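# Lift the crate with both hands and hold it

## Task

Grip the crate between both hands, raise the entire crate at least three finger-widths above the table, and keep it motionless in the air, touching nothing else at the finish. The task fails if any motor of either hand reads moving in hand_stopped_by at the end, or if anything is put or knocked off the table.

## Robot and tools

Robot: a humanoid upper body on a stand past the table's -x edge, facing roughly +x, with two arms. left_arm (robot's left, +y side) carries a left hand; right_arm (-y side) carries a right hand. The body may be slightly turned or tilted.

World frame (used in result lines): table top is z = 0, +z up, +x away from the robot across the table; the table's near edge is at x = 0.18 m. Shoulders sit about 0.28 m above the pelvis, 0.06 m toward +x and 0.10 m to each side; a hand point cannot get more than 0.62 m from its shoulder. Reported positions may be a little off, more so at long reach.

Hand point frame: a point 0.05 m in front of the palm, where index pad meets thumb tip in a pinch. Its +z runs along the straightened fingers (which extend 0.06-0.07 m past it), +y points out of the palm, and +x runs across the palm. On the right hand +x points away from the thumb toward the little finger; on the left hand +x points toward the thumb. The little-finger side spans 0.08 m; a wrist bracket on that side reaches 0.11 m across and 0.03 m further along +y and can collide.

The row (28 numbers, all in [-1, 1], always full even if one arm moves): left_arm dx, dy, dz, rx, ry, rz, then left_gripper little, ring, middle, index, thumb_bend, thumb_turn, force_limit, speed, then the same 14 for right_arm and right_gripper.
- dx..rz: an offset, not a pose, in that hand point's own axes, measured from its pose at the start of the action (for the first action of a call, the last pose a result reported). 1.0 = 0.6 m or 180 degrees; rx, ry, rz form one rotation vector. Every row in an action is relative to the same start pose, not the prior row.
- Finger values are absolute targets: +1 straight/open, -1 fully curled. thumb_bend +1 straight, -1 bent; thumb_turn +1 beside the palm, -1 across in front of it. A pinch is roughly index -0.22, thumb_bend -0.75, thumb_turn -0.57. With thumb_turn fully -1 the hand can wrap around things 0.035-0.08 m wide, lying across the palm on the wrist side of the hand point; turn the thumb before contact.
- force_limit: closing stop load, linear from about 0 N at -1 to 10 N at +1 (15 N for thumb motors); does not limit opening. speed: near zero at -1 to full at +1 (full travel 0.6 s). Close at -0.9 or slower for a gentle grip.
No number means 'unchanged': to keep a hand as is, resend its last eight numbers (before any, its hand_measured six plus hand_force_limit and hand_speed). A motor only starts when its target changes by at least 0.01.

Tools:
- execute_actions(actions): list of actions; each action is a table of up to 15 rows, one per 1/30 s step, the last row repeated to fill 15 steps (0.5 s). Empty list just returns state and images. Per step the commanded pose is clipped to 70 mm and 16 degrees from the measured pose, so big offsets need several actions.
- move(target, speed, blocking): one 28-number row; offsets measured from the last reported pose; drives straight paths ending together in 0.5-10 s. speed is m/s, 0.002-0.5 (default 0.25), rotation capped at twice that in rad/s. Hand numbers are sent at the start. It does not avoid obstacles or the other arm; faster moves and targets deeper past a contact hit and press harder. blocking=false returns after 0.5 s; then use wait or stop before other motion.
- wait(seconds 0-10): lets the scene run holding the last command.
- stop(): brakes a running move.
- zoom_image(camera, region [x0,y0,x1,y1] pixels, at most 504x504): closer look at cam_head, cam_high, cam_left_wrist or cam_right_wrist (each 672x504).
- show_instructions(): shows the reference images.
- finished_scene(scene): ends the current scene irrevocably; the goal must already hold.

Results: a state line per arm with end_effector_position (m) and end_effector_quat_wxyz in the world frame; Hand target lines (where each arm is now heading); hand_measured, hand_stopped_by, hand_load_n, hand_force_limit, hand_speed, six values each in motor order. hand_stopped_by words: moving, target, force, stalled, fault (dead motor). hand_load_n is fingertip load, positive when pushed open; loads near 0 mean the grip is lost. Joint positions and torques (noisy, offset), camera images, and for execute_actions some per-step positions, with HELD marking held-back steps. A move adds a 'move:' line: done, off_target, moving, held or fault, plus limits (paced = clipped pose; held = steps blocked, after which the arm may surge). 'pose unreachable' means the clearance check altered that arm's command.

Gripping: a blocked closing motor keeps pushing (moving) until its time runs out, then reads stalled; a locked finger holds at least 15 N. To squeeze harder, raise force_limit and send a target further closed than hand_measured; to loosen, send a more open target. Make sure every motor has settled before finishing.

Avoid: knocking anything off the table; hard hits or pressing between the two arms (any part, including brackets and fingers); contact torques reaching load limits (23.5 N m for most joints, 4.7 N m for wrist pitch and yaw, held weight included), which freeze that arm for 10 s; long heavy holds that overheat motors (warning at 90 °C, arm drops at 120 °C). The simulation keeps running while you deliberate, with the robot holding its last command. For an arm meant to stay still, send zeros after its position is set.

Each tool is called after "Call:" as name(argument=value, ...) on one line, values as JSON.

Reference images:

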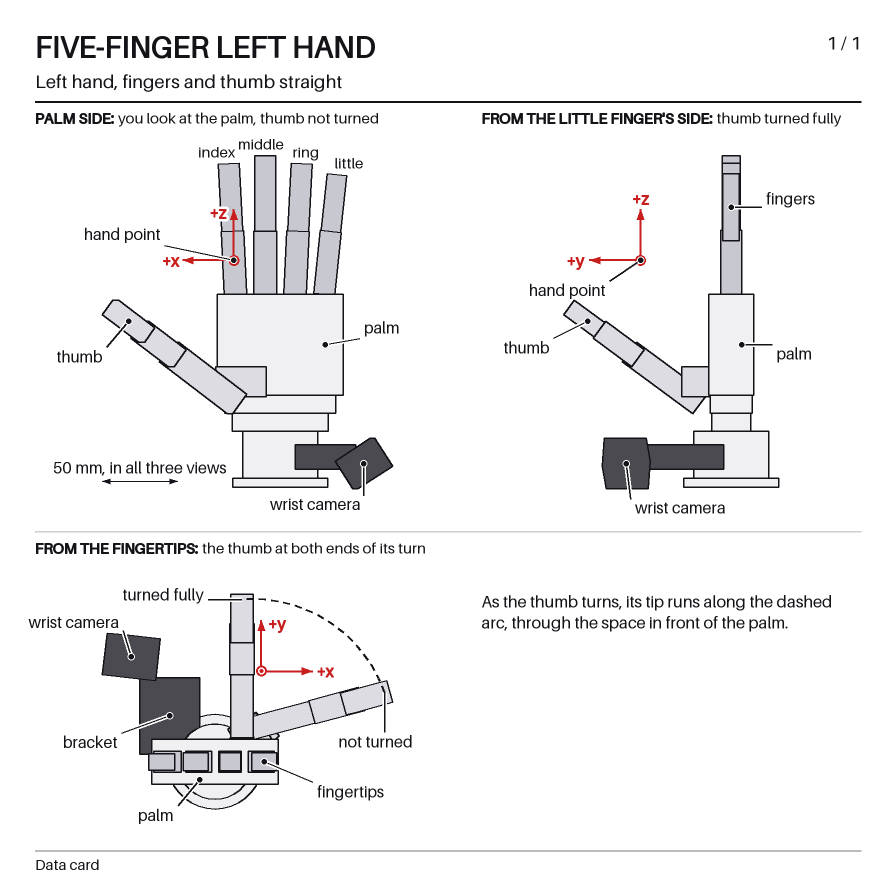

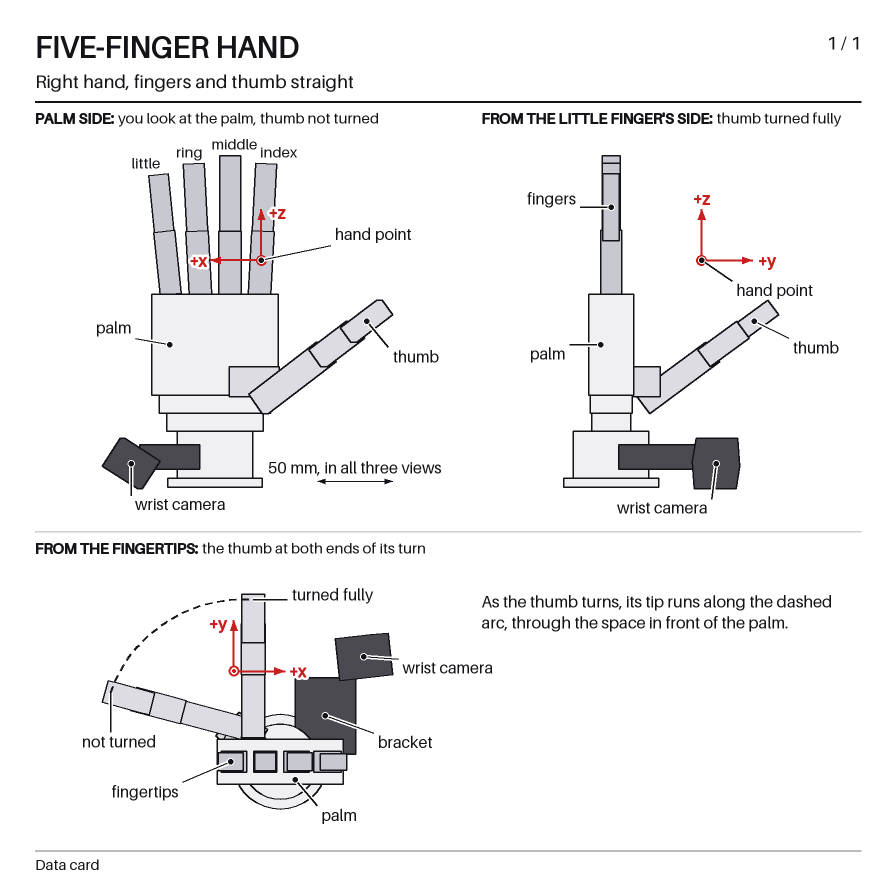

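## Session

I'll start by looking at the scene.

Call:
execute_actions(actions=[])

Scene clock: 0.00 s.
left_arm: end_effector_position=(+0.1337, +0.1666, +0.4841) hand_measured=(+1.000, +1.000, +1.000, +1.000, +1.000, +1.000) hand_load_n=(+0.0, +0.0, +0.0, +0.0, +0.0, +0.0) hand_stopped_by=(target, target, target, target, target, target) hand_force_limit=0.00 hand_speed=-0.80 end_effector_quat_wxyz=(+0.018, +0.139, -0.063, +0.988) | right_arm: end_effector_position=(+0.1887, -0.0858, +0.5005) hand_measured=(+1.000, +1.000, +1.000, +1.000, +1.000, +1.000) hand_load_n=(+0.0, +0.0, +0.0, +0.0, +0.0, +0.0) hand_stopped_by=(target, target, target, target, target, target) hand_force_limit=0.00 hand_speed=-0.80 end_effector_quat_wxyz=(+0.981, -0.179, +0.050, +0.061)
Joint positions: left_arm=[ 0.074  0.432  0.088 -0.459 -0.66  -1.128 -0.329] | right_arm=[-0.115 -0.531 -0.286 -0.456  0.4   -1.025  0.189]
Joint velocities: left_arm=[-0.011  0.002  0.    -0.003  0.003  0.     0.   ] | right_arm=[ 0.    -0.025 -0.006 -0.009 -0.003  0.     0.   ]
Joint torques (N m, as the arm reports them, + toward a larger angle): no reading
Hand target (left_arm): +0.134, +0.167, +0.484; +0.018, +0.139, -0.063, +0.988
Hand target (right_arm): +0.189, -0.086, +0.500; +0.981, -0.179, +0.050, +0.061

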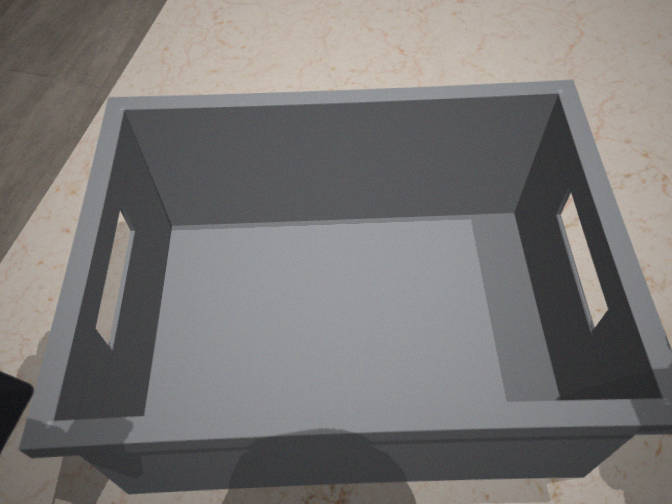

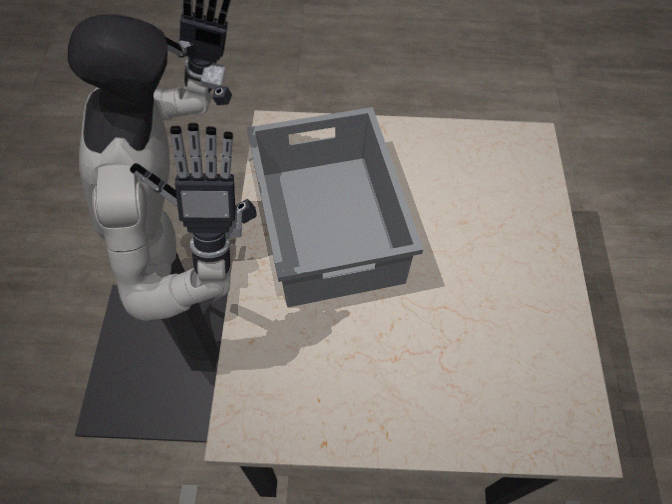

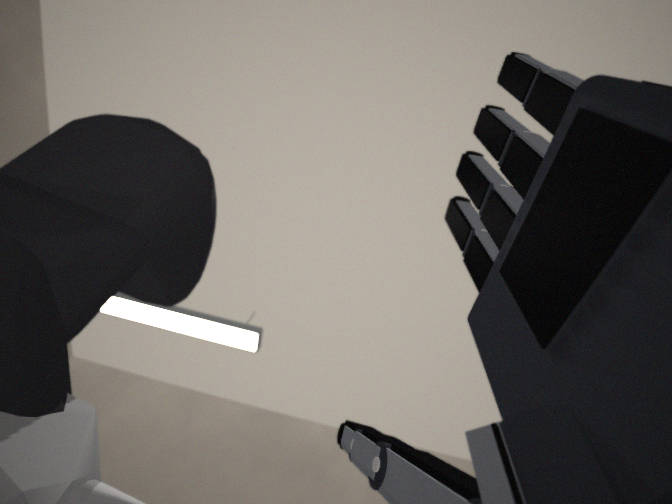

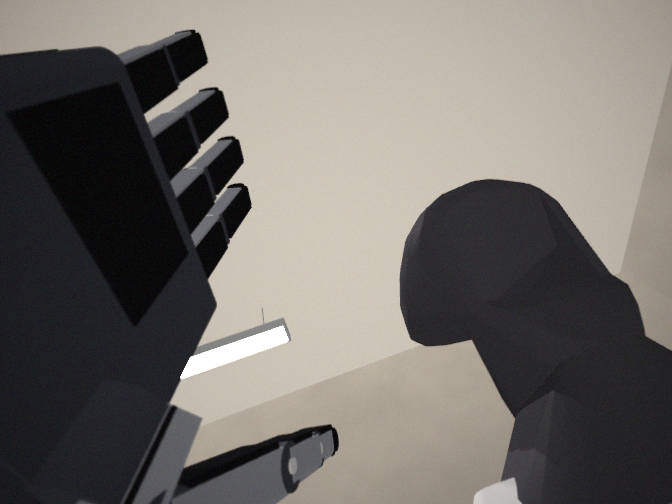

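Call:
zoom_image(camera="cam_high", region=[220, 80, 460, 330])

Call:
zoom_image(camera="cam_head", region=[0, 60, 340, 504])

Call:
zoom_image(camera="cam_head", region=[332, 60, 672, 504])

Region (220, 80, 460, 330) of cam_high's 672x504 image, scaled by 2.016, with more detail than that image has; it fills the left 484 columns of this view, and the rest is white.

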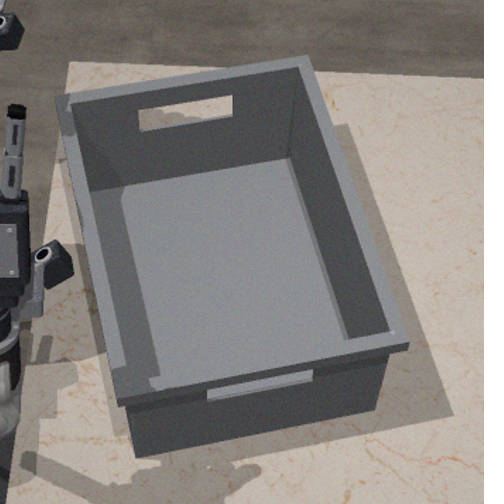

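Region (0, 60, 340, 504) of cam_head's 672x504 image, scaled by 1.135, with more detail than that image has; it fills the left 386 columns of this view, and the rest is white.

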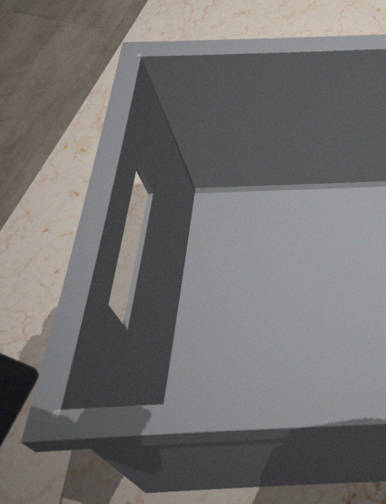

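Region (332, 60, 672, 504) of cam_head's 672x504 image, scaled by 1.135, with more detail than that image has; it fills the left 386 columns of this view, and the rest is white.

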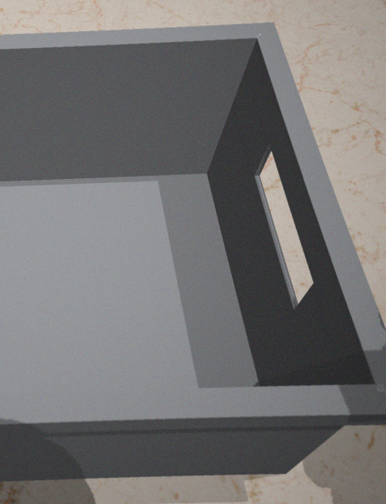

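Call:
zoom_image(camera="cam_head", region=[40, 180, 200, 380])

Call:
zoom_image(camera="cam_head", region=[500, 170, 672, 380])

Call:
zoom_image(camera="cam_high", region=[260, 230, 440, 320])

Region (40, 180, 200, 380) of cam_head's 672x504 image, scaled by 2.520, with more detail than that image has; it fills the left 403 columns of this view, and the rest is white.

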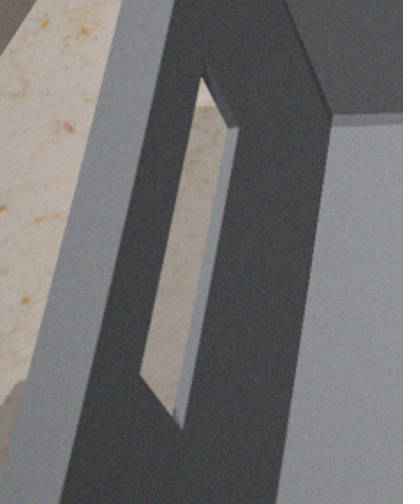

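Region (500, 170, 672, 380) of cam_head's 672x504 image, scaled by 2.400, with more detail than that image has; it fills the left 413 columns of this view, and the rest is white.

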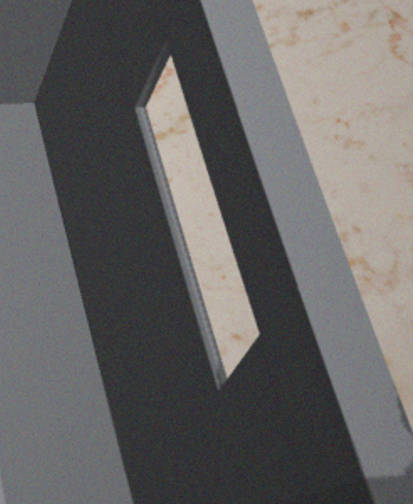

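Region (260, 230, 440, 320) of cam_high's 672x504 image, scaled by 2.800, with more detail than that image has.

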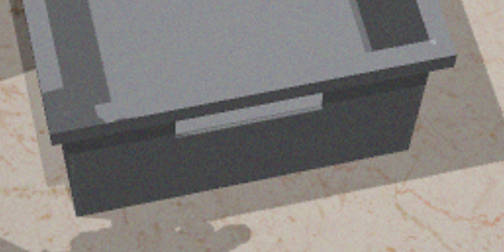

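Call:
move(target=[-0.3280,-0.2520,-0.3105,0.0985,-0.6324,-0.0171, 1,1,1,0.0,1,1,0.0,0.5, 0.4123,-0.0445,-0.3760,-0.0256,0.6587,0.1549, 1,1,1,0.0,1,1,0.0,0.5], speed=0.35)

Scene clock: 71.53 s.
left_arm: end_effector_position=(+0.2811, +0.3404, +0.2743) hand_measured=(+1.000, +1.000, +1.000, +0.000, +1.000, +1.000) hand_load_n=(+0.0, +0.0, +0.0, +0.0, +0.0, +0.0) hand_stopped_by=(target, target, target, target, target, target) hand_force_limit=0.00 hand_speed=0.50 end_effector_quat_wxyz=(-0.020, +0.898, +0.093, +0.429) | right_arm: end_effector_position=(+0.4150, -0.1660, +0.2665) hand_measured=(+1.000, +1.000, +1.000, +0.000, +1.000, +1.000) hand_load_n=(+0.0, +0.0, +0.0, +0.0, +0.0, +0.0) hand_stopped_by=(target, target, target, target, target, target) hand_force_limit=0.00 hand_speed=0.50 end_effector_quat_wxyz=(+0.410, -0.158, +0.894, +0.090)
Joint positions: left_arm=[ 0.362  1.188  0.802 -0.246 -1.306  0.944 -0.138] | right_arm=[-0.009 -1.607 -0.112 -0.06   1.518  0.595  0.157]
Joint velocities: left_arm=[-0.008  0.003  0.005 -0.009  0.018  0.002  0.   ] | right_arm=[0.006 0.009 0.012 0.005 0.    0.007 0.007]
Joint torques (N m, as the arm reports them, + toward a larger angle): left_arm=[-2.78  5.5   2.92 -0.7   0.43 -0.81  0.12] | right_arm=[-2.81 -7.94 -2.92 -0.19  0.06 -0.92  0.16]
Hand target (left_arm): +0.281, +0.340, +0.274; -0.018, +0.898, +0.095, +0.428
Hand target (right_arm): +0.415, -0.167, +0.266; +0.409, -0.159, +0.894, +0.088
Off the commanded pose (left_arm): 0.006 m, 3 deg.
Off the commanded pose (right_arm): 0.006 m, 2 deg.
joint sent to its limit (right arm) — the command would take joint 2 (shoulder roll) past its lower limit, so that joint was sent only as far as its limit.
move: off_target (left_arm, right_arm)
camera_calibration (this result's frames):
cam_left_wrist: T_world_to_cam=[[-0.217562, 0.962048, -0.164714, -0.21555], [0.0425531, 0.177945, 0.98312, -0.343977], [0.975118, 0.206881, -0.0796521, -0.19407], [0, 0, 0, 1]] pos_world=[0.156983, 0.308728, 0.287209]
cam_right_wrist: T_world_to_cam=[[-0.269019, 0.961246, 0.0602993, 0.256427], [0.112737, -0.0307495, 0.993149, -0.31823], [0.956514, 0.273974, -0.100096, -0.191448], [0, 0, 0, 1]] pos_world=[0.287983, -0.203823, 0.281424]

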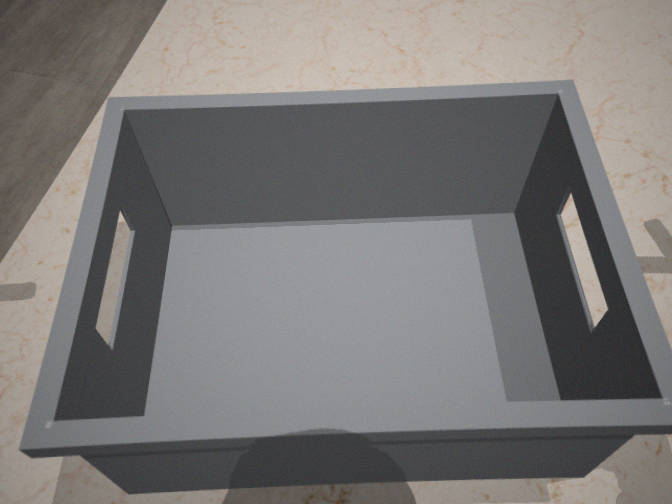

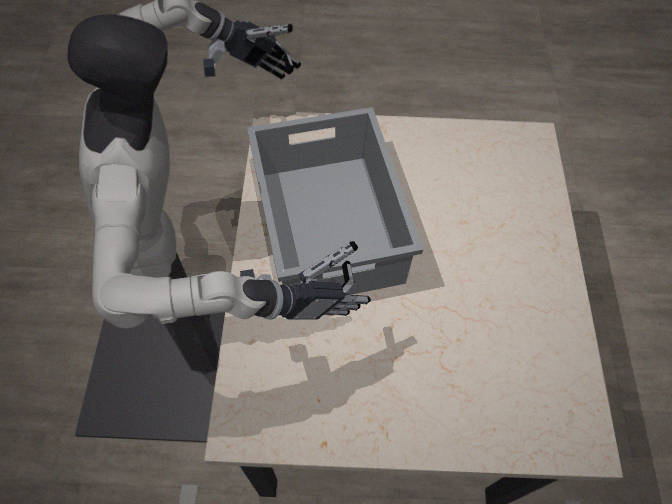

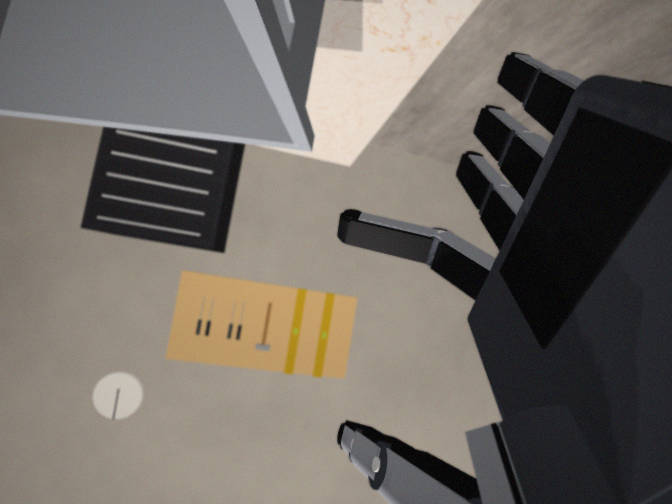

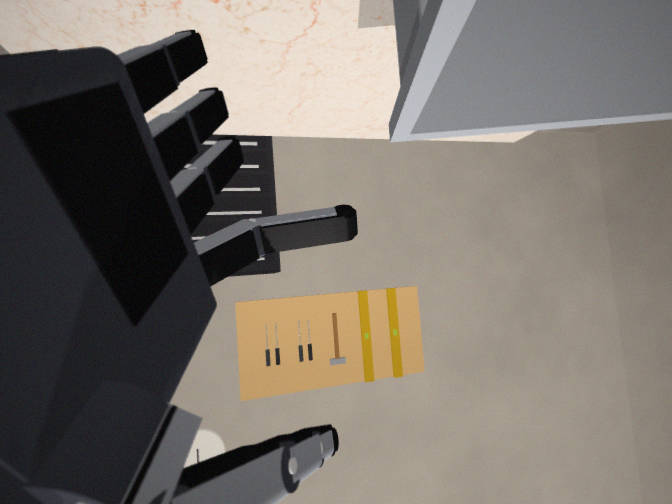

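Call:
move(target=[-0.1613,0.0159,0.1842,0.0084,-0.0047,0.0112, 1,1,1,0.0,1,1,0.0,0.5, 0.1405,0.0113,0.1868,0.0081,-0.0023,-0.0063, 1,1,1,0.0,1,1,0.0,0.5], speed=0.2)

Scene clock: 76.50 s.
left_arm: end_effector_position=(+0.3017, +0.3266, +0.1245) hand_measured=(+1.000, +1.000, +1.000, +0.000, +1.000, +1.000) hand_load_n=(+0.0, +0.0, +0.0, +0.0, +0.0, +0.0) hand_stopped_by=(target, target, target, target, target, target) hand_force_limit=0.00 hand_speed=0.50 end_effector_quat_wxyz=(-0.039, +0.906, +0.075, +0.414) | right_arm: end_effector_position=(+0.4426, -0.1427, +0.1328) hand_measured=(+1.000, +1.000, +1.000, +0.000, +1.000, +1.000) hand_load_n=(+0.0, +0.0, +0.0, +0.0, +0.0, +0.0) hand_stopped_by=(target, target, target, target, target, target) hand_force_limit=0.00 hand_speed=0.50 end_effector_quat_wxyz=(+0.418, -0.162, +0.890, +0.078)
Joint positions: left_arm=[ 0.036  0.876  0.119  0.1   -0.791  0.473 -0.182] | right_arm=[-0.424 -1.032  0.392  0.346  0.972  0.359  0.188]
Joint velocities: left_arm=[-0.008  0.008  0.003 -0.003  0.005  0.     0.   ] | right_arm=[ 0.012 -0.002  0.    -0.003  0.003  0.     0.   ]
Joint torques (N m, as the arm reports them, + toward a larger angle): left_arm=[-3.62  5.87  2.35 -1.7   0.84 -1.   -0.08] | right_arm=[-3.61 -7.85 -2.18 -1.75  0.08 -1.13  0.17]
Hand target (left_arm): +0.302, +0.327, +0.124; -0.041, +0.907, +0.073, +0.414
Hand target (right_arm): +0.443, -0.143, +0.133; +0.419, -0.164, +0.890, +0.076
Off the commanded pose (left_arm): 0.009 m, 1 deg.
Off the commanded pose (right_arm): 0.004 m, 0 deg.
move: off_target (left_arm, right_arm)
camera_calibration (this result's frames):
cam_left_wrist: T_world_to_cam=[[-0.20688, 0.972108, -0.11048, -0.235764], [0.0830175, 0.129958, 0.988038, -0.192309], [0.974838, 0.195233, -0.107588, -0.215849], [0, 0, 0, 1]] pos_world=[0.177608, 0.296321, 0.140738]
cam_right_wrist: T_world_to_cam=[[-0.266819, 0.963201, 0.0324263, 0.252525], [0.0908625, -0.00835463, 0.995828, -0.175387], [0.959454, 0.268653, -0.0852897, -0.241649], [0, 0, 0, 1]] pos_world=[0.315165, -0.179778, 0.145857]

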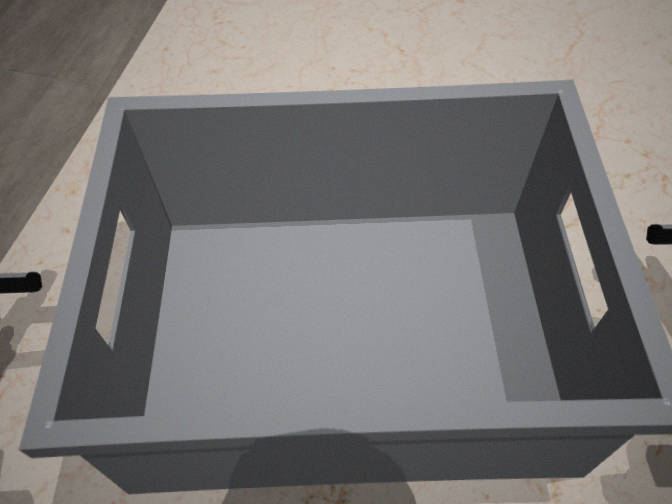

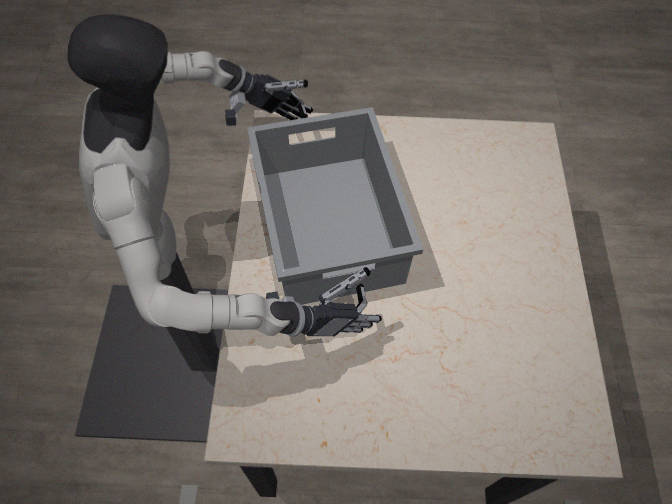

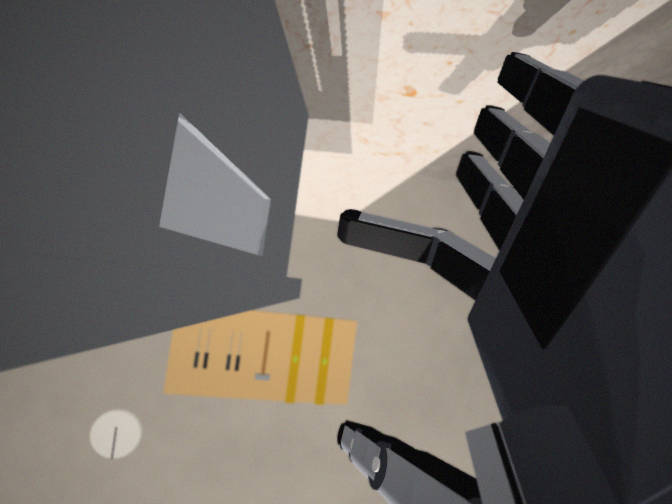

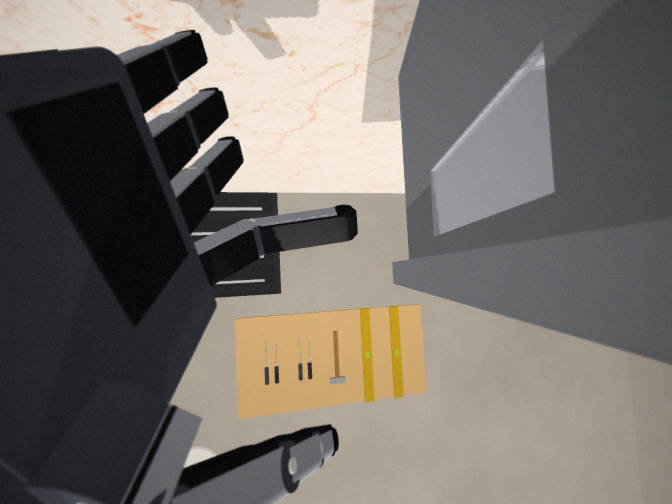

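Call:
zoom_image(camera="cam_left_wrist", region=[130, 90, 480, 330])

Call:
zoom_image(camera="cam_right_wrist", region=[220, 20, 600, 320])

Region (130, 90, 480, 330) of cam_left_wrist's 672x504 image, scaled by 1.440, with more detail than that image has; it fills the top 346 rows of this view, and the rest is white.

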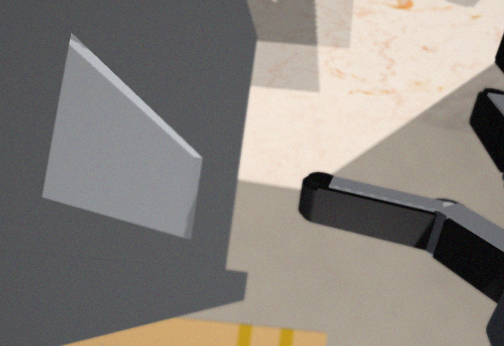

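Region (220, 20, 600, 320) of cam_right_wrist's 672x504 image, scaled by 1.326, with more detail than that image has; it fills the top 398 rows of this view, and the rest is white.

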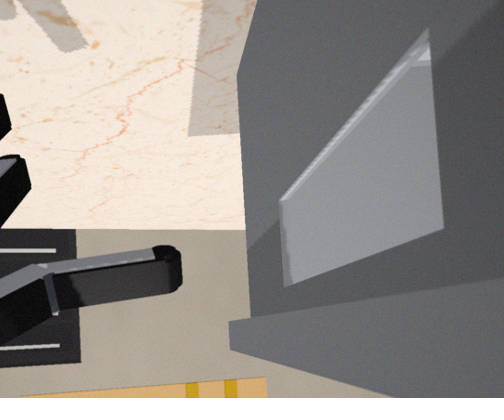

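Call:
move(target=[-0.0039,0.0439,0.0026,-0.0169,0.0002,0.0146, 1,1,1,0.0,1,1,0.0,0.5, 0.0387,0.0462,-0.0078,-0.0172,0.0001,-0.0142, 1,1,1,0.0,1,1,0.0,0.5], speed=0.1)

Scene clock: 92.93 s.
left_arm: end_effector_position=(+0.3054, +0.3009, +0.1212) hand_measured=(+1.000, +1.000, +1.000, +0.000, +1.000, +1.000) hand_load_n=(+0.0, +0.0, +0.0, +0.0, +0.0, +0.0) hand_stopped_by=(target, target, target, target, target, target) hand_force_limit=0.00 hand_speed=0.50 end_effector_quat_wxyz=(-0.022, +0.909, +0.046, +0.414) | right_arm: end_effector_position=(+0.4158, -0.1224, +0.1180) hand_measured=(+1.000, +1.000, +1.000, +0.000, +1.000, +1.000) hand_load_n=(+0.0, +0.0, +0.0, +0.0, +0.0, +0.0) hand_stopped_by=(target, target, target, target, target, target) hand_force_limit=0.00 hand_speed=0.50 end_effector_quat_wxyz=(+0.414, -0.191, +0.885, +0.095)
Joint positions: left_arm=[ 0.024  0.868  0.064  0.055 -0.779  0.473 -0.176] | right_arm=[-0.335 -1.017  0.42   0.259  0.948  0.293  0.172]
Joint velocities: left_arm=[ 0.003  0.     0.008  0.006  0.011 -0.001  0.001] | right_arm=[ 0.011 -0.012 -0.014 -0.012 -0.008 -0.003 -0.002]
Joint torques (N m, as the arm reports them, + toward a larger angle): left_arm=[-3.74  5.35  2.2  -2.01  0.87 -1.    0.16] | right_arm=[-2.89 -6.63 -2.07 -2.56  0.25 -1.22 -0.16]
Hand target (left_arm): +0.306, +0.301, +0.121; -0.024, +0.908, +0.043, +0.415
Hand target (right_arm): +0.416, -0.122, +0.118; +0.415, -0.193, +0.884, +0.093
Off the commanded pose (left_arm): 0.001 m, 0 deg.
Off the commanded pose (right_arm): 0.001 m, 0 deg.
move: done
camera_calibration (this result's frames):
cam_left_wrist: T_world_to_cam=[[-0.140553, 0.983191, -0.116534, -0.23325], [0.0939829, 0.13042, 0.986994, -0.189322], [0.985602, 0.127773, -0.110734, -0.197411], [0, 0, 0, 1]] pos_world=[0.179578, 0.279245, 0.137818]
cam_right_wrist: T_world_to_cam=[[-0.332336, 0.942345, 0.0392157, 0.250185], [0.095024, -0.00791338, 0.995444, -0.159636], [0.938362, 0.334548, -0.0869156, -0.205606], [0, 0, 0, 1]] pos_world=[0.291248, -0.168238, 0.131228]

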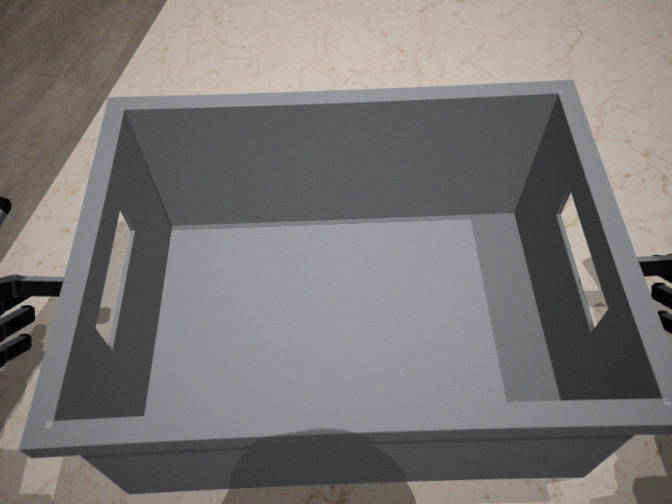

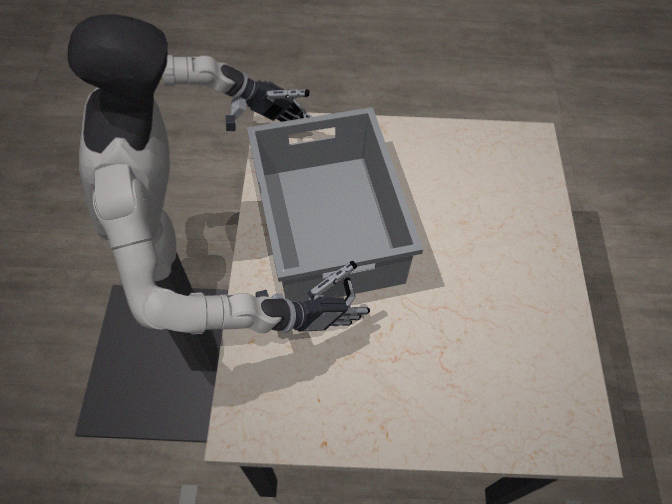

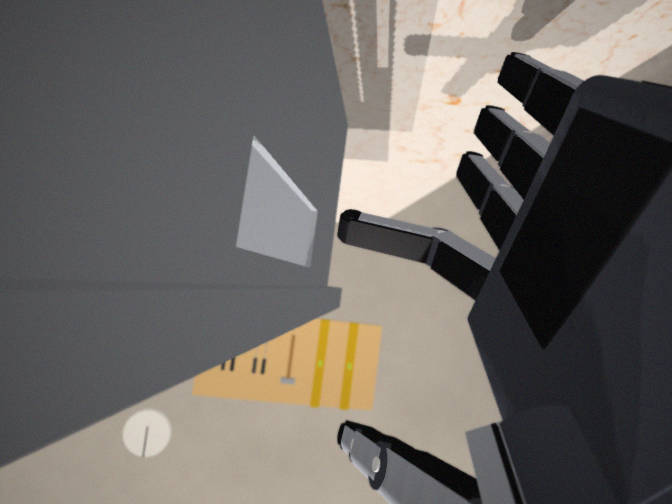

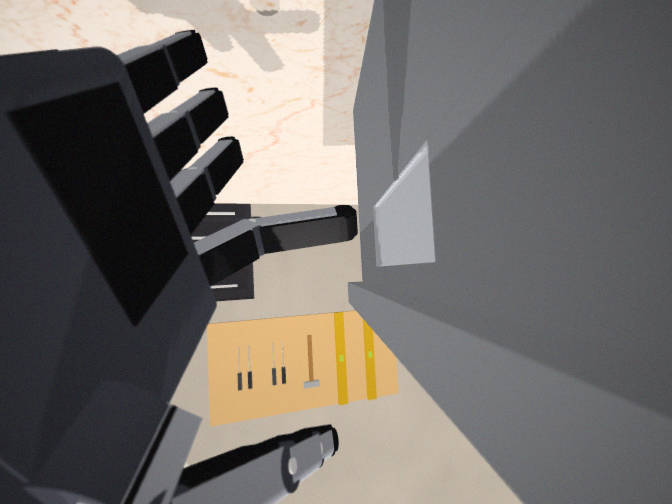

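Call:
execute_actions(actions=[])

Scene clock: 95.23 s.
left_arm: end_effector_position=(+0.3054, +0.3009, +0.1212) hand_measured=(+1.000, +1.000, +1.000, +0.000, +1.000, +1.000) hand_load_n=(+0.0, +0.0, +0.0, +0.0, +0.0, +0.0) hand_stopped_by=(target, target, target, target, target, target) hand_force_limit=0.00 hand_speed=0.50 end_effector_quat_wxyz=(-0.022, +0.909, +0.046, +0.414) | right_arm: end_effector_position=(+0.4158, -0.1224, +0.1180) hand_measured=(+1.000, +1.000, +1.000, +0.000, +1.000, +1.000) hand_load_n=(+0.0, +0.0, +0.0, +0.0, +0.0, +0.0) hand_stopped_by=(target, target, target, target, target, target) hand_force_limit=0.00 hand_speed=0.50 end_effector_quat_wxyz=(+0.414, -0.191, +0.885, +0.095)
Joint positions: left_arm=[ 0.024  0.868  0.064  0.055 -0.779  0.473 -0.176] | right_arm=[-0.335 -1.017  0.42   0.259  0.948  0.293  0.172]
Joint velocities: left_arm=[-0.017  0.     0.008  0.    -0.009  0.     0.   ] | right_arm=[-0.011 -0.008  0.005  0.006  0.017  0.     0.   ]
Joint torques (N m, as the arm reports them, + toward a larger angle): left_arm=[-3.75  5.34  2.25 -2.01  0.85 -1.    0.16] | right_arm=[-3.06 -6.69 -2.74 -2.37  0.55 -1.16 -0.09]
Hand target (left_arm): +0.306, +0.301, +0.121; -0.024, +0.908, +0.043, +0.415
Hand target (right_arm): +0.416, -0.122, +0.118; +0.415, -0.193, +0.884, +0.093
Off the commanded pose (left_arm): 0.001 m, 0 deg.
Off the commanded pose (right_arm): 0.001 m, 0 deg.
camera_calibration (this result's frames):
cam_left_wrist: T_world_to_cam=[[-0.140532, 0.9832, -0.116481, -0.233253], [0.0939851, 0.130365, 0.987001, -0.189287], [0.985605, 0.127758, -0.110727, -0.197409], [0, 0, 0, 1]] pos_world=[0.179578, 0.279231, 0.137798]
cam_right_wrist: T_world_to_cam=[[-0.332268, 0.942373, 0.0391287, 0.25019], [0.0948342, -0.00789576, 0.995462, -0.159588], [0.938405, 0.334471, -0.0867457, -0.205679], [0, 0, 0, 1]] pos_world=[0.291275, -0.168238, 0.131232]

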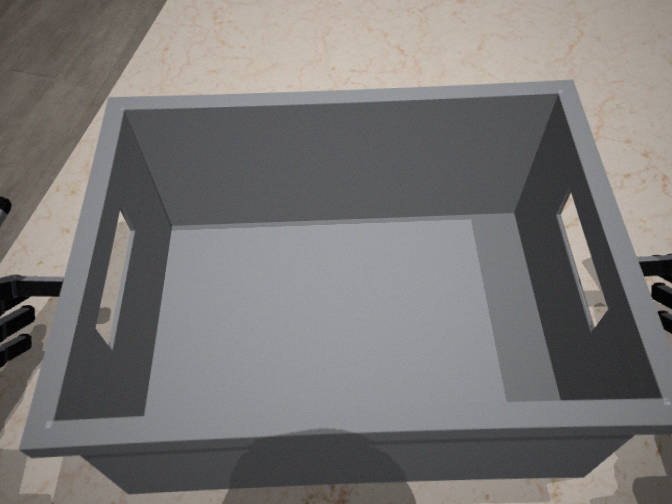

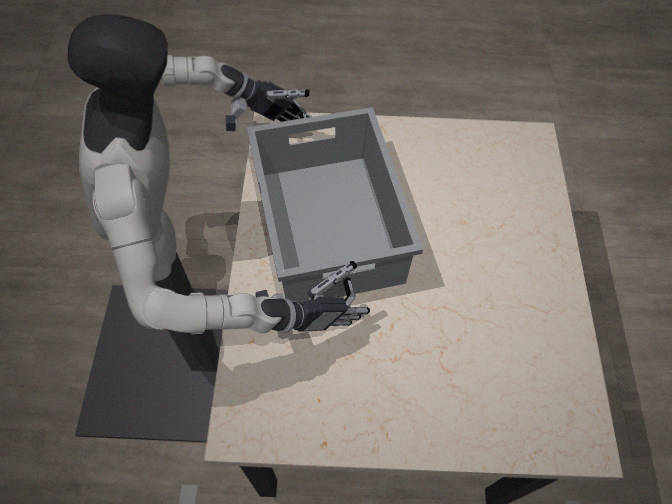

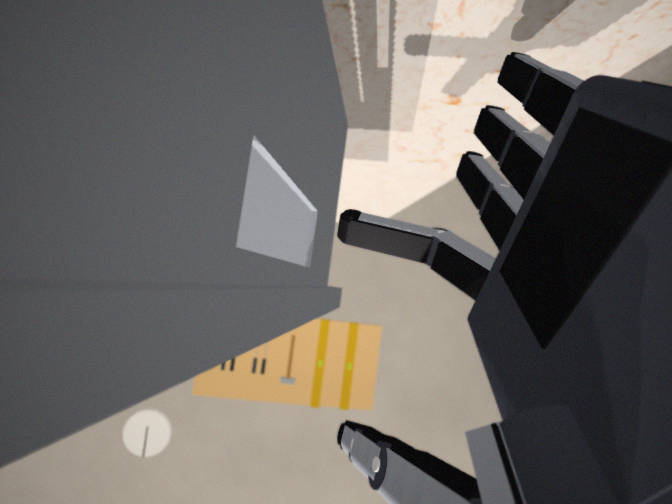

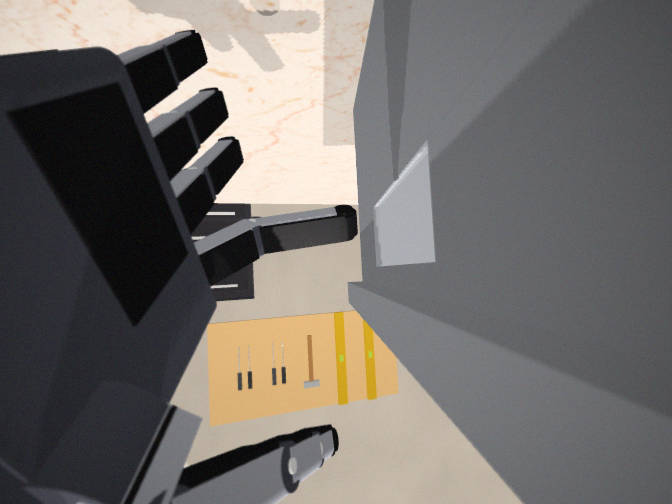

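Call:
move(target=[0.0056,0.0493,0.0063,0,0,0,1,1,1,0.0,1,1,0.0,0.5,-0.0047,0.0494,0.0064,0,0,0,1,1,1,0.0,1,1,0.0,0.5], speed=0.08)

Scene clock: 102.13 s.
left_arm: end_effector_position=(+0.3140, +0.2728, +0.1205) hand_measured=(+1.000, +1.000, +1.000, +0.000, +1.000, +1.000) hand_load_n=(+0.0, +0.0, +0.0, +0.0, +0.0, +0.0) hand_stopped_by=(target, target, target, target, target, target) hand_force_limit=0.00 hand_speed=0.50 end_effector_quat_wxyz=(-0.023, +0.909, +0.046, +0.414) | right_arm: end_effector_position=(+0.4095, -0.0933, +0.1193) hand_measured=(+1.000, +1.000, +1.000, +0.000, +1.000, +1.000) hand_load_n=(+0.0, +0.0, +0.0, +0.0, +0.0, +0.0) hand_stopped_by=(target, target, target, target, target, target) hand_force_limit=0.00 hand_speed=0.50 end_effector_quat_wxyz=(+0.417, -0.193, +0.883, +0.094)
Joint positions: left_arm=[ 0.012  0.811  0.032 -0.072 -0.784  0.551 -0.046] | right_arm=[-0.322 -0.981  0.429  0.116  0.955  0.354  0.03 ]
Joint velocities: left_arm=[ 0.034 -0.003 -0.008 -0.014  0.003  0.002  0.   ] | right_arm=[ 0.003 -0.015 -0.008  0.003  0.006  0.003  0.   ]
Joint torques (N m, as the arm reports them, + toward a larger angle): left_arm=[-3.84  4.65  2.32 -2.21  0.58 -0.8   0.16] | right_arm=[-2.82 -5.89 -2.6  -2.49  0.35 -0.94 -0.05]
Hand target (left_arm): +0.315, +0.272, +0.121; -0.021, +0.909, +0.047, +0.414
Hand target (right_arm): +0.409, -0.093, +0.118; +0.415, -0.191, +0.884, +0.095
Off the commanded pose (left_arm): 0.001 m, 0 deg.
Off the commanded pose (right_arm): 0.002 m, 0 deg.
move: done
camera_calibration (this result's frames):
cam_left_wrist: T_world_to_cam=[[-0.141218, 0.983166, -0.115942, -0.204324], [0.0941362, 0.129921, 0.987046, -0.185743], [0.985493, 0.128475, -0.110899, -0.202476], [0, 0, 0, 1]] pos_world=[0.188169, 0.251029, 0.137193]
cam_right_wrist: T_world_to_cam=[[-0.334929, 0.941589, 0.0351119, 0.222141], [0.0879551, -0.0058588, 0.996107, -0.157096], [0.938129, 0.336713, -0.0808553, -0.209708], [0, 0, 0, 1]] pos_world=[0.284952, -0.139475, 0.131729]

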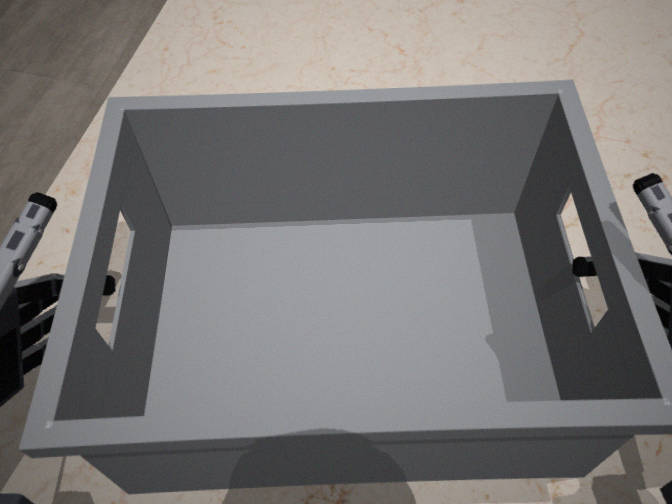

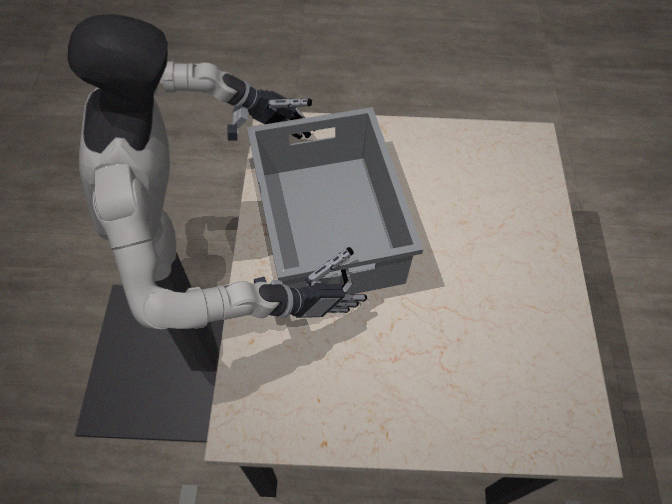

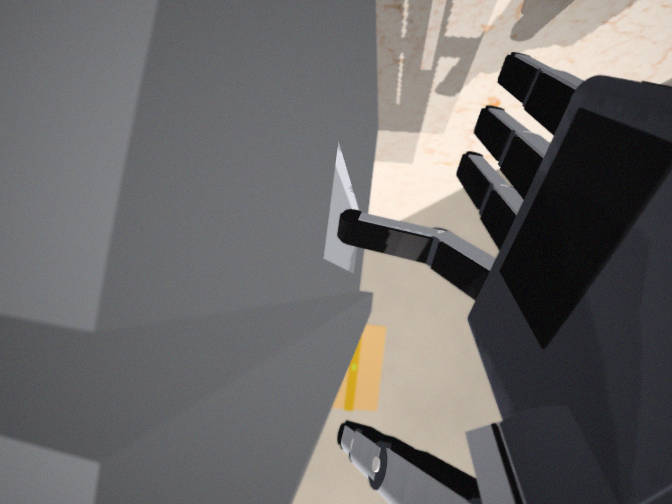

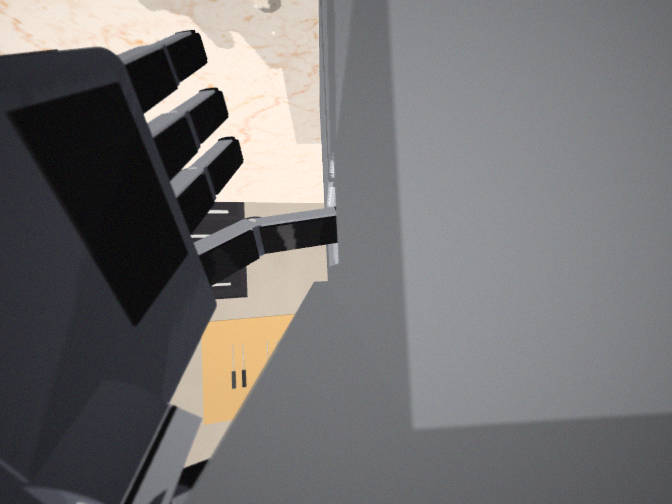

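Call:
zoom_image(camera="cam_high", region=[230,230,400,340])

Call:
zoom_image(camera="cam_high", region=[210,70,380,170])

Region (230, 230, 400, 340) of cam_high's 672x504 image, scaled by 2.965, with more detail than that image has; it fills the top 326 rows of this view, and the rest is white.

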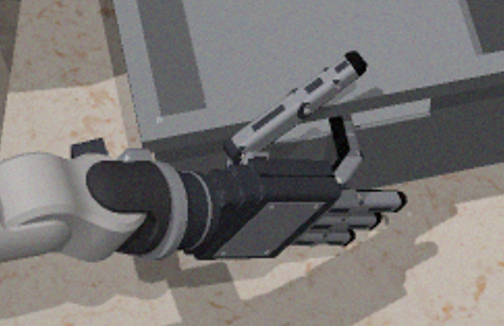

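Region (210, 70, 380, 170) of cam_high's 672x504 image, scaled by 2.965, with more detail than that image has; it fills the top 296 rows of this view, and the rest is white.

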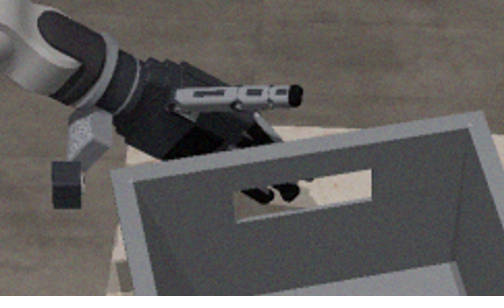

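Call:
move(target=[0.0045,0.0395,0.0050,0,0,0,1,1,1,0.0,1,1,0.0,0.5,-0.0027,0.0395,0.0062,0,0,0,1,1,1,0.0,1,1,0.0,0.5], speed=0.05)

Scene clock: 110.43 s.
left_arm: end_effector_position=(+0.3207, +0.2505, +0.1199) hand_measured=(+1.000, +1.000, +1.000, +0.000, +1.000, +1.000) hand_load_n=(+0.0, +0.0, +0.0, +0.0, +0.0, +0.0) hand_stopped_by=(target, target, target, target, target, target) hand_force_limit=0.00 hand_speed=0.50 end_effector_quat_wxyz=(-0.023, +0.909, +0.046, +0.414) | right_arm: end_effector_position=(+0.4042, -0.0724, +0.1192) hand_measured=(+1.000, +1.000, +1.000, +0.000, +1.000, +1.000) hand_load_n=(+0.0, +0.0, +0.0, +0.0, +0.0, +0.0) hand_stopped_by=(target, target, target, target, target, target) hand_force_limit=0.00 hand_speed=0.50 end_effector_quat_wxyz=(+0.418, -0.193, +0.883, +0.092)
Joint positions: left_arm=[-0.009  0.759 -0.002 -0.153 -0.784  0.609  0.054] | right_arm=[-0.322 -0.943  0.444  0.03   0.955  0.397 -0.073]
Joint velocities: left_arm=[0.011 0.014 0.    0.006 0.    0.002 0.   ] | right_arm=[ 0.015  0.     0.009 -0.005  0.005  0.     0.   ]
Joint torques (N m, as the arm reports them, + toward a larger angle): left_arm=[-3.95  4.22  2.08 -2.35  0.64 -0.81  0.17] | right_arm=[-3.59 -5.13 -2.11 -2.37  0.54 -0.95 -0.2 ]
Hand target (left_arm): +0.321, +0.249, +0.120; -0.022, +0.909, +0.047, +0.414
Hand target (right_arm): +0.404, -0.070, +0.119; +0.418, -0.193, +0.883, +0.094
Off the commanded pose (left_arm): 0.001 m, 0 deg.
Off the commanded pose (right_arm): 0.003 m, 0 deg.
move: done
camera_calibration (this result's frames):
cam_left_wrist: T_world_to_cam=[[-0.142146, 0.983128, -0.115125, -0.181315], [0.0946893, 0.129278, 0.987077, -0.18285], [0.985306, 0.129408, -0.111468, -0.206358], [0, 0, 0, 1]] pos_world=[0.194867, 0.228598, 0.136611]
cam_right_wrist: T_world_to_cam=[[-0.334649, 0.941844, 0.0306765, 0.201117], [0.0842679, -0.0025133, 0.99644, -0.154682], [0.938568, 0.336042, -0.0785261, -0.212267], [0, 0, 0, 1]] pos_world=[0.279565, -0.118479, 0.131293]

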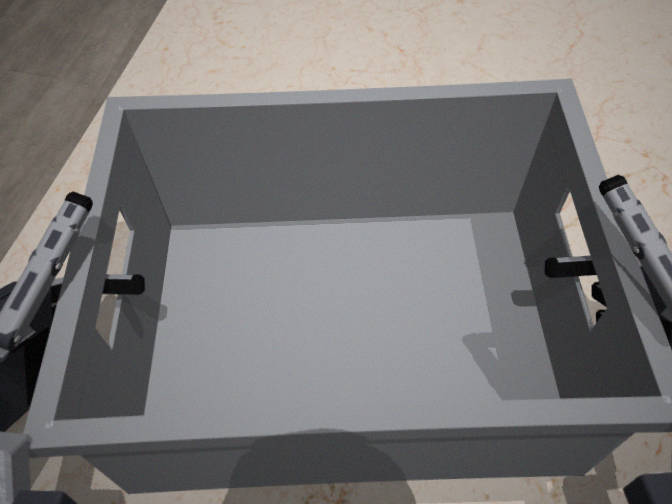

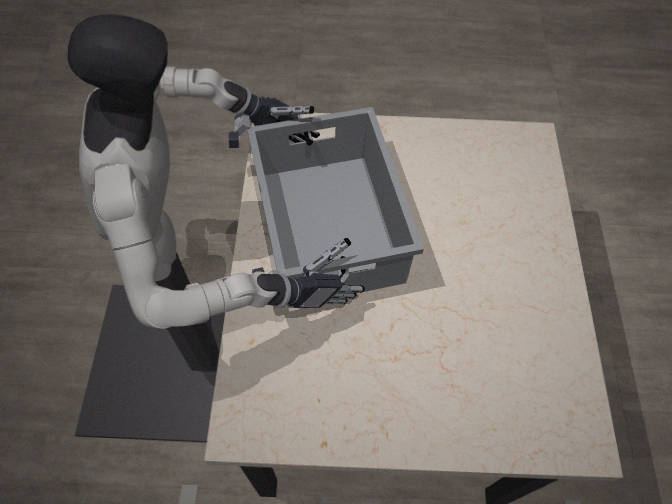

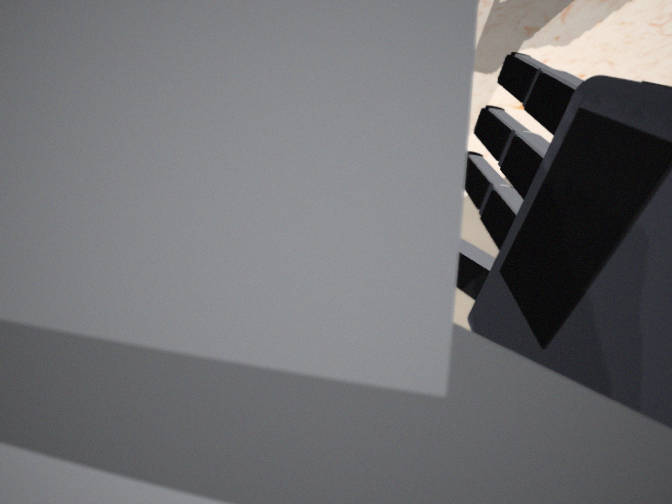

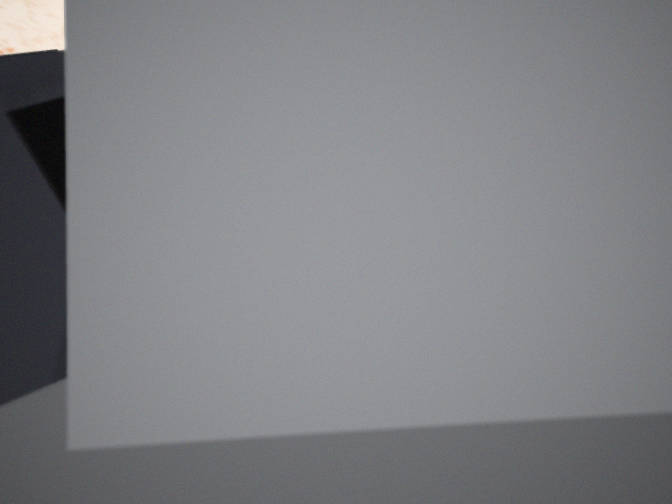

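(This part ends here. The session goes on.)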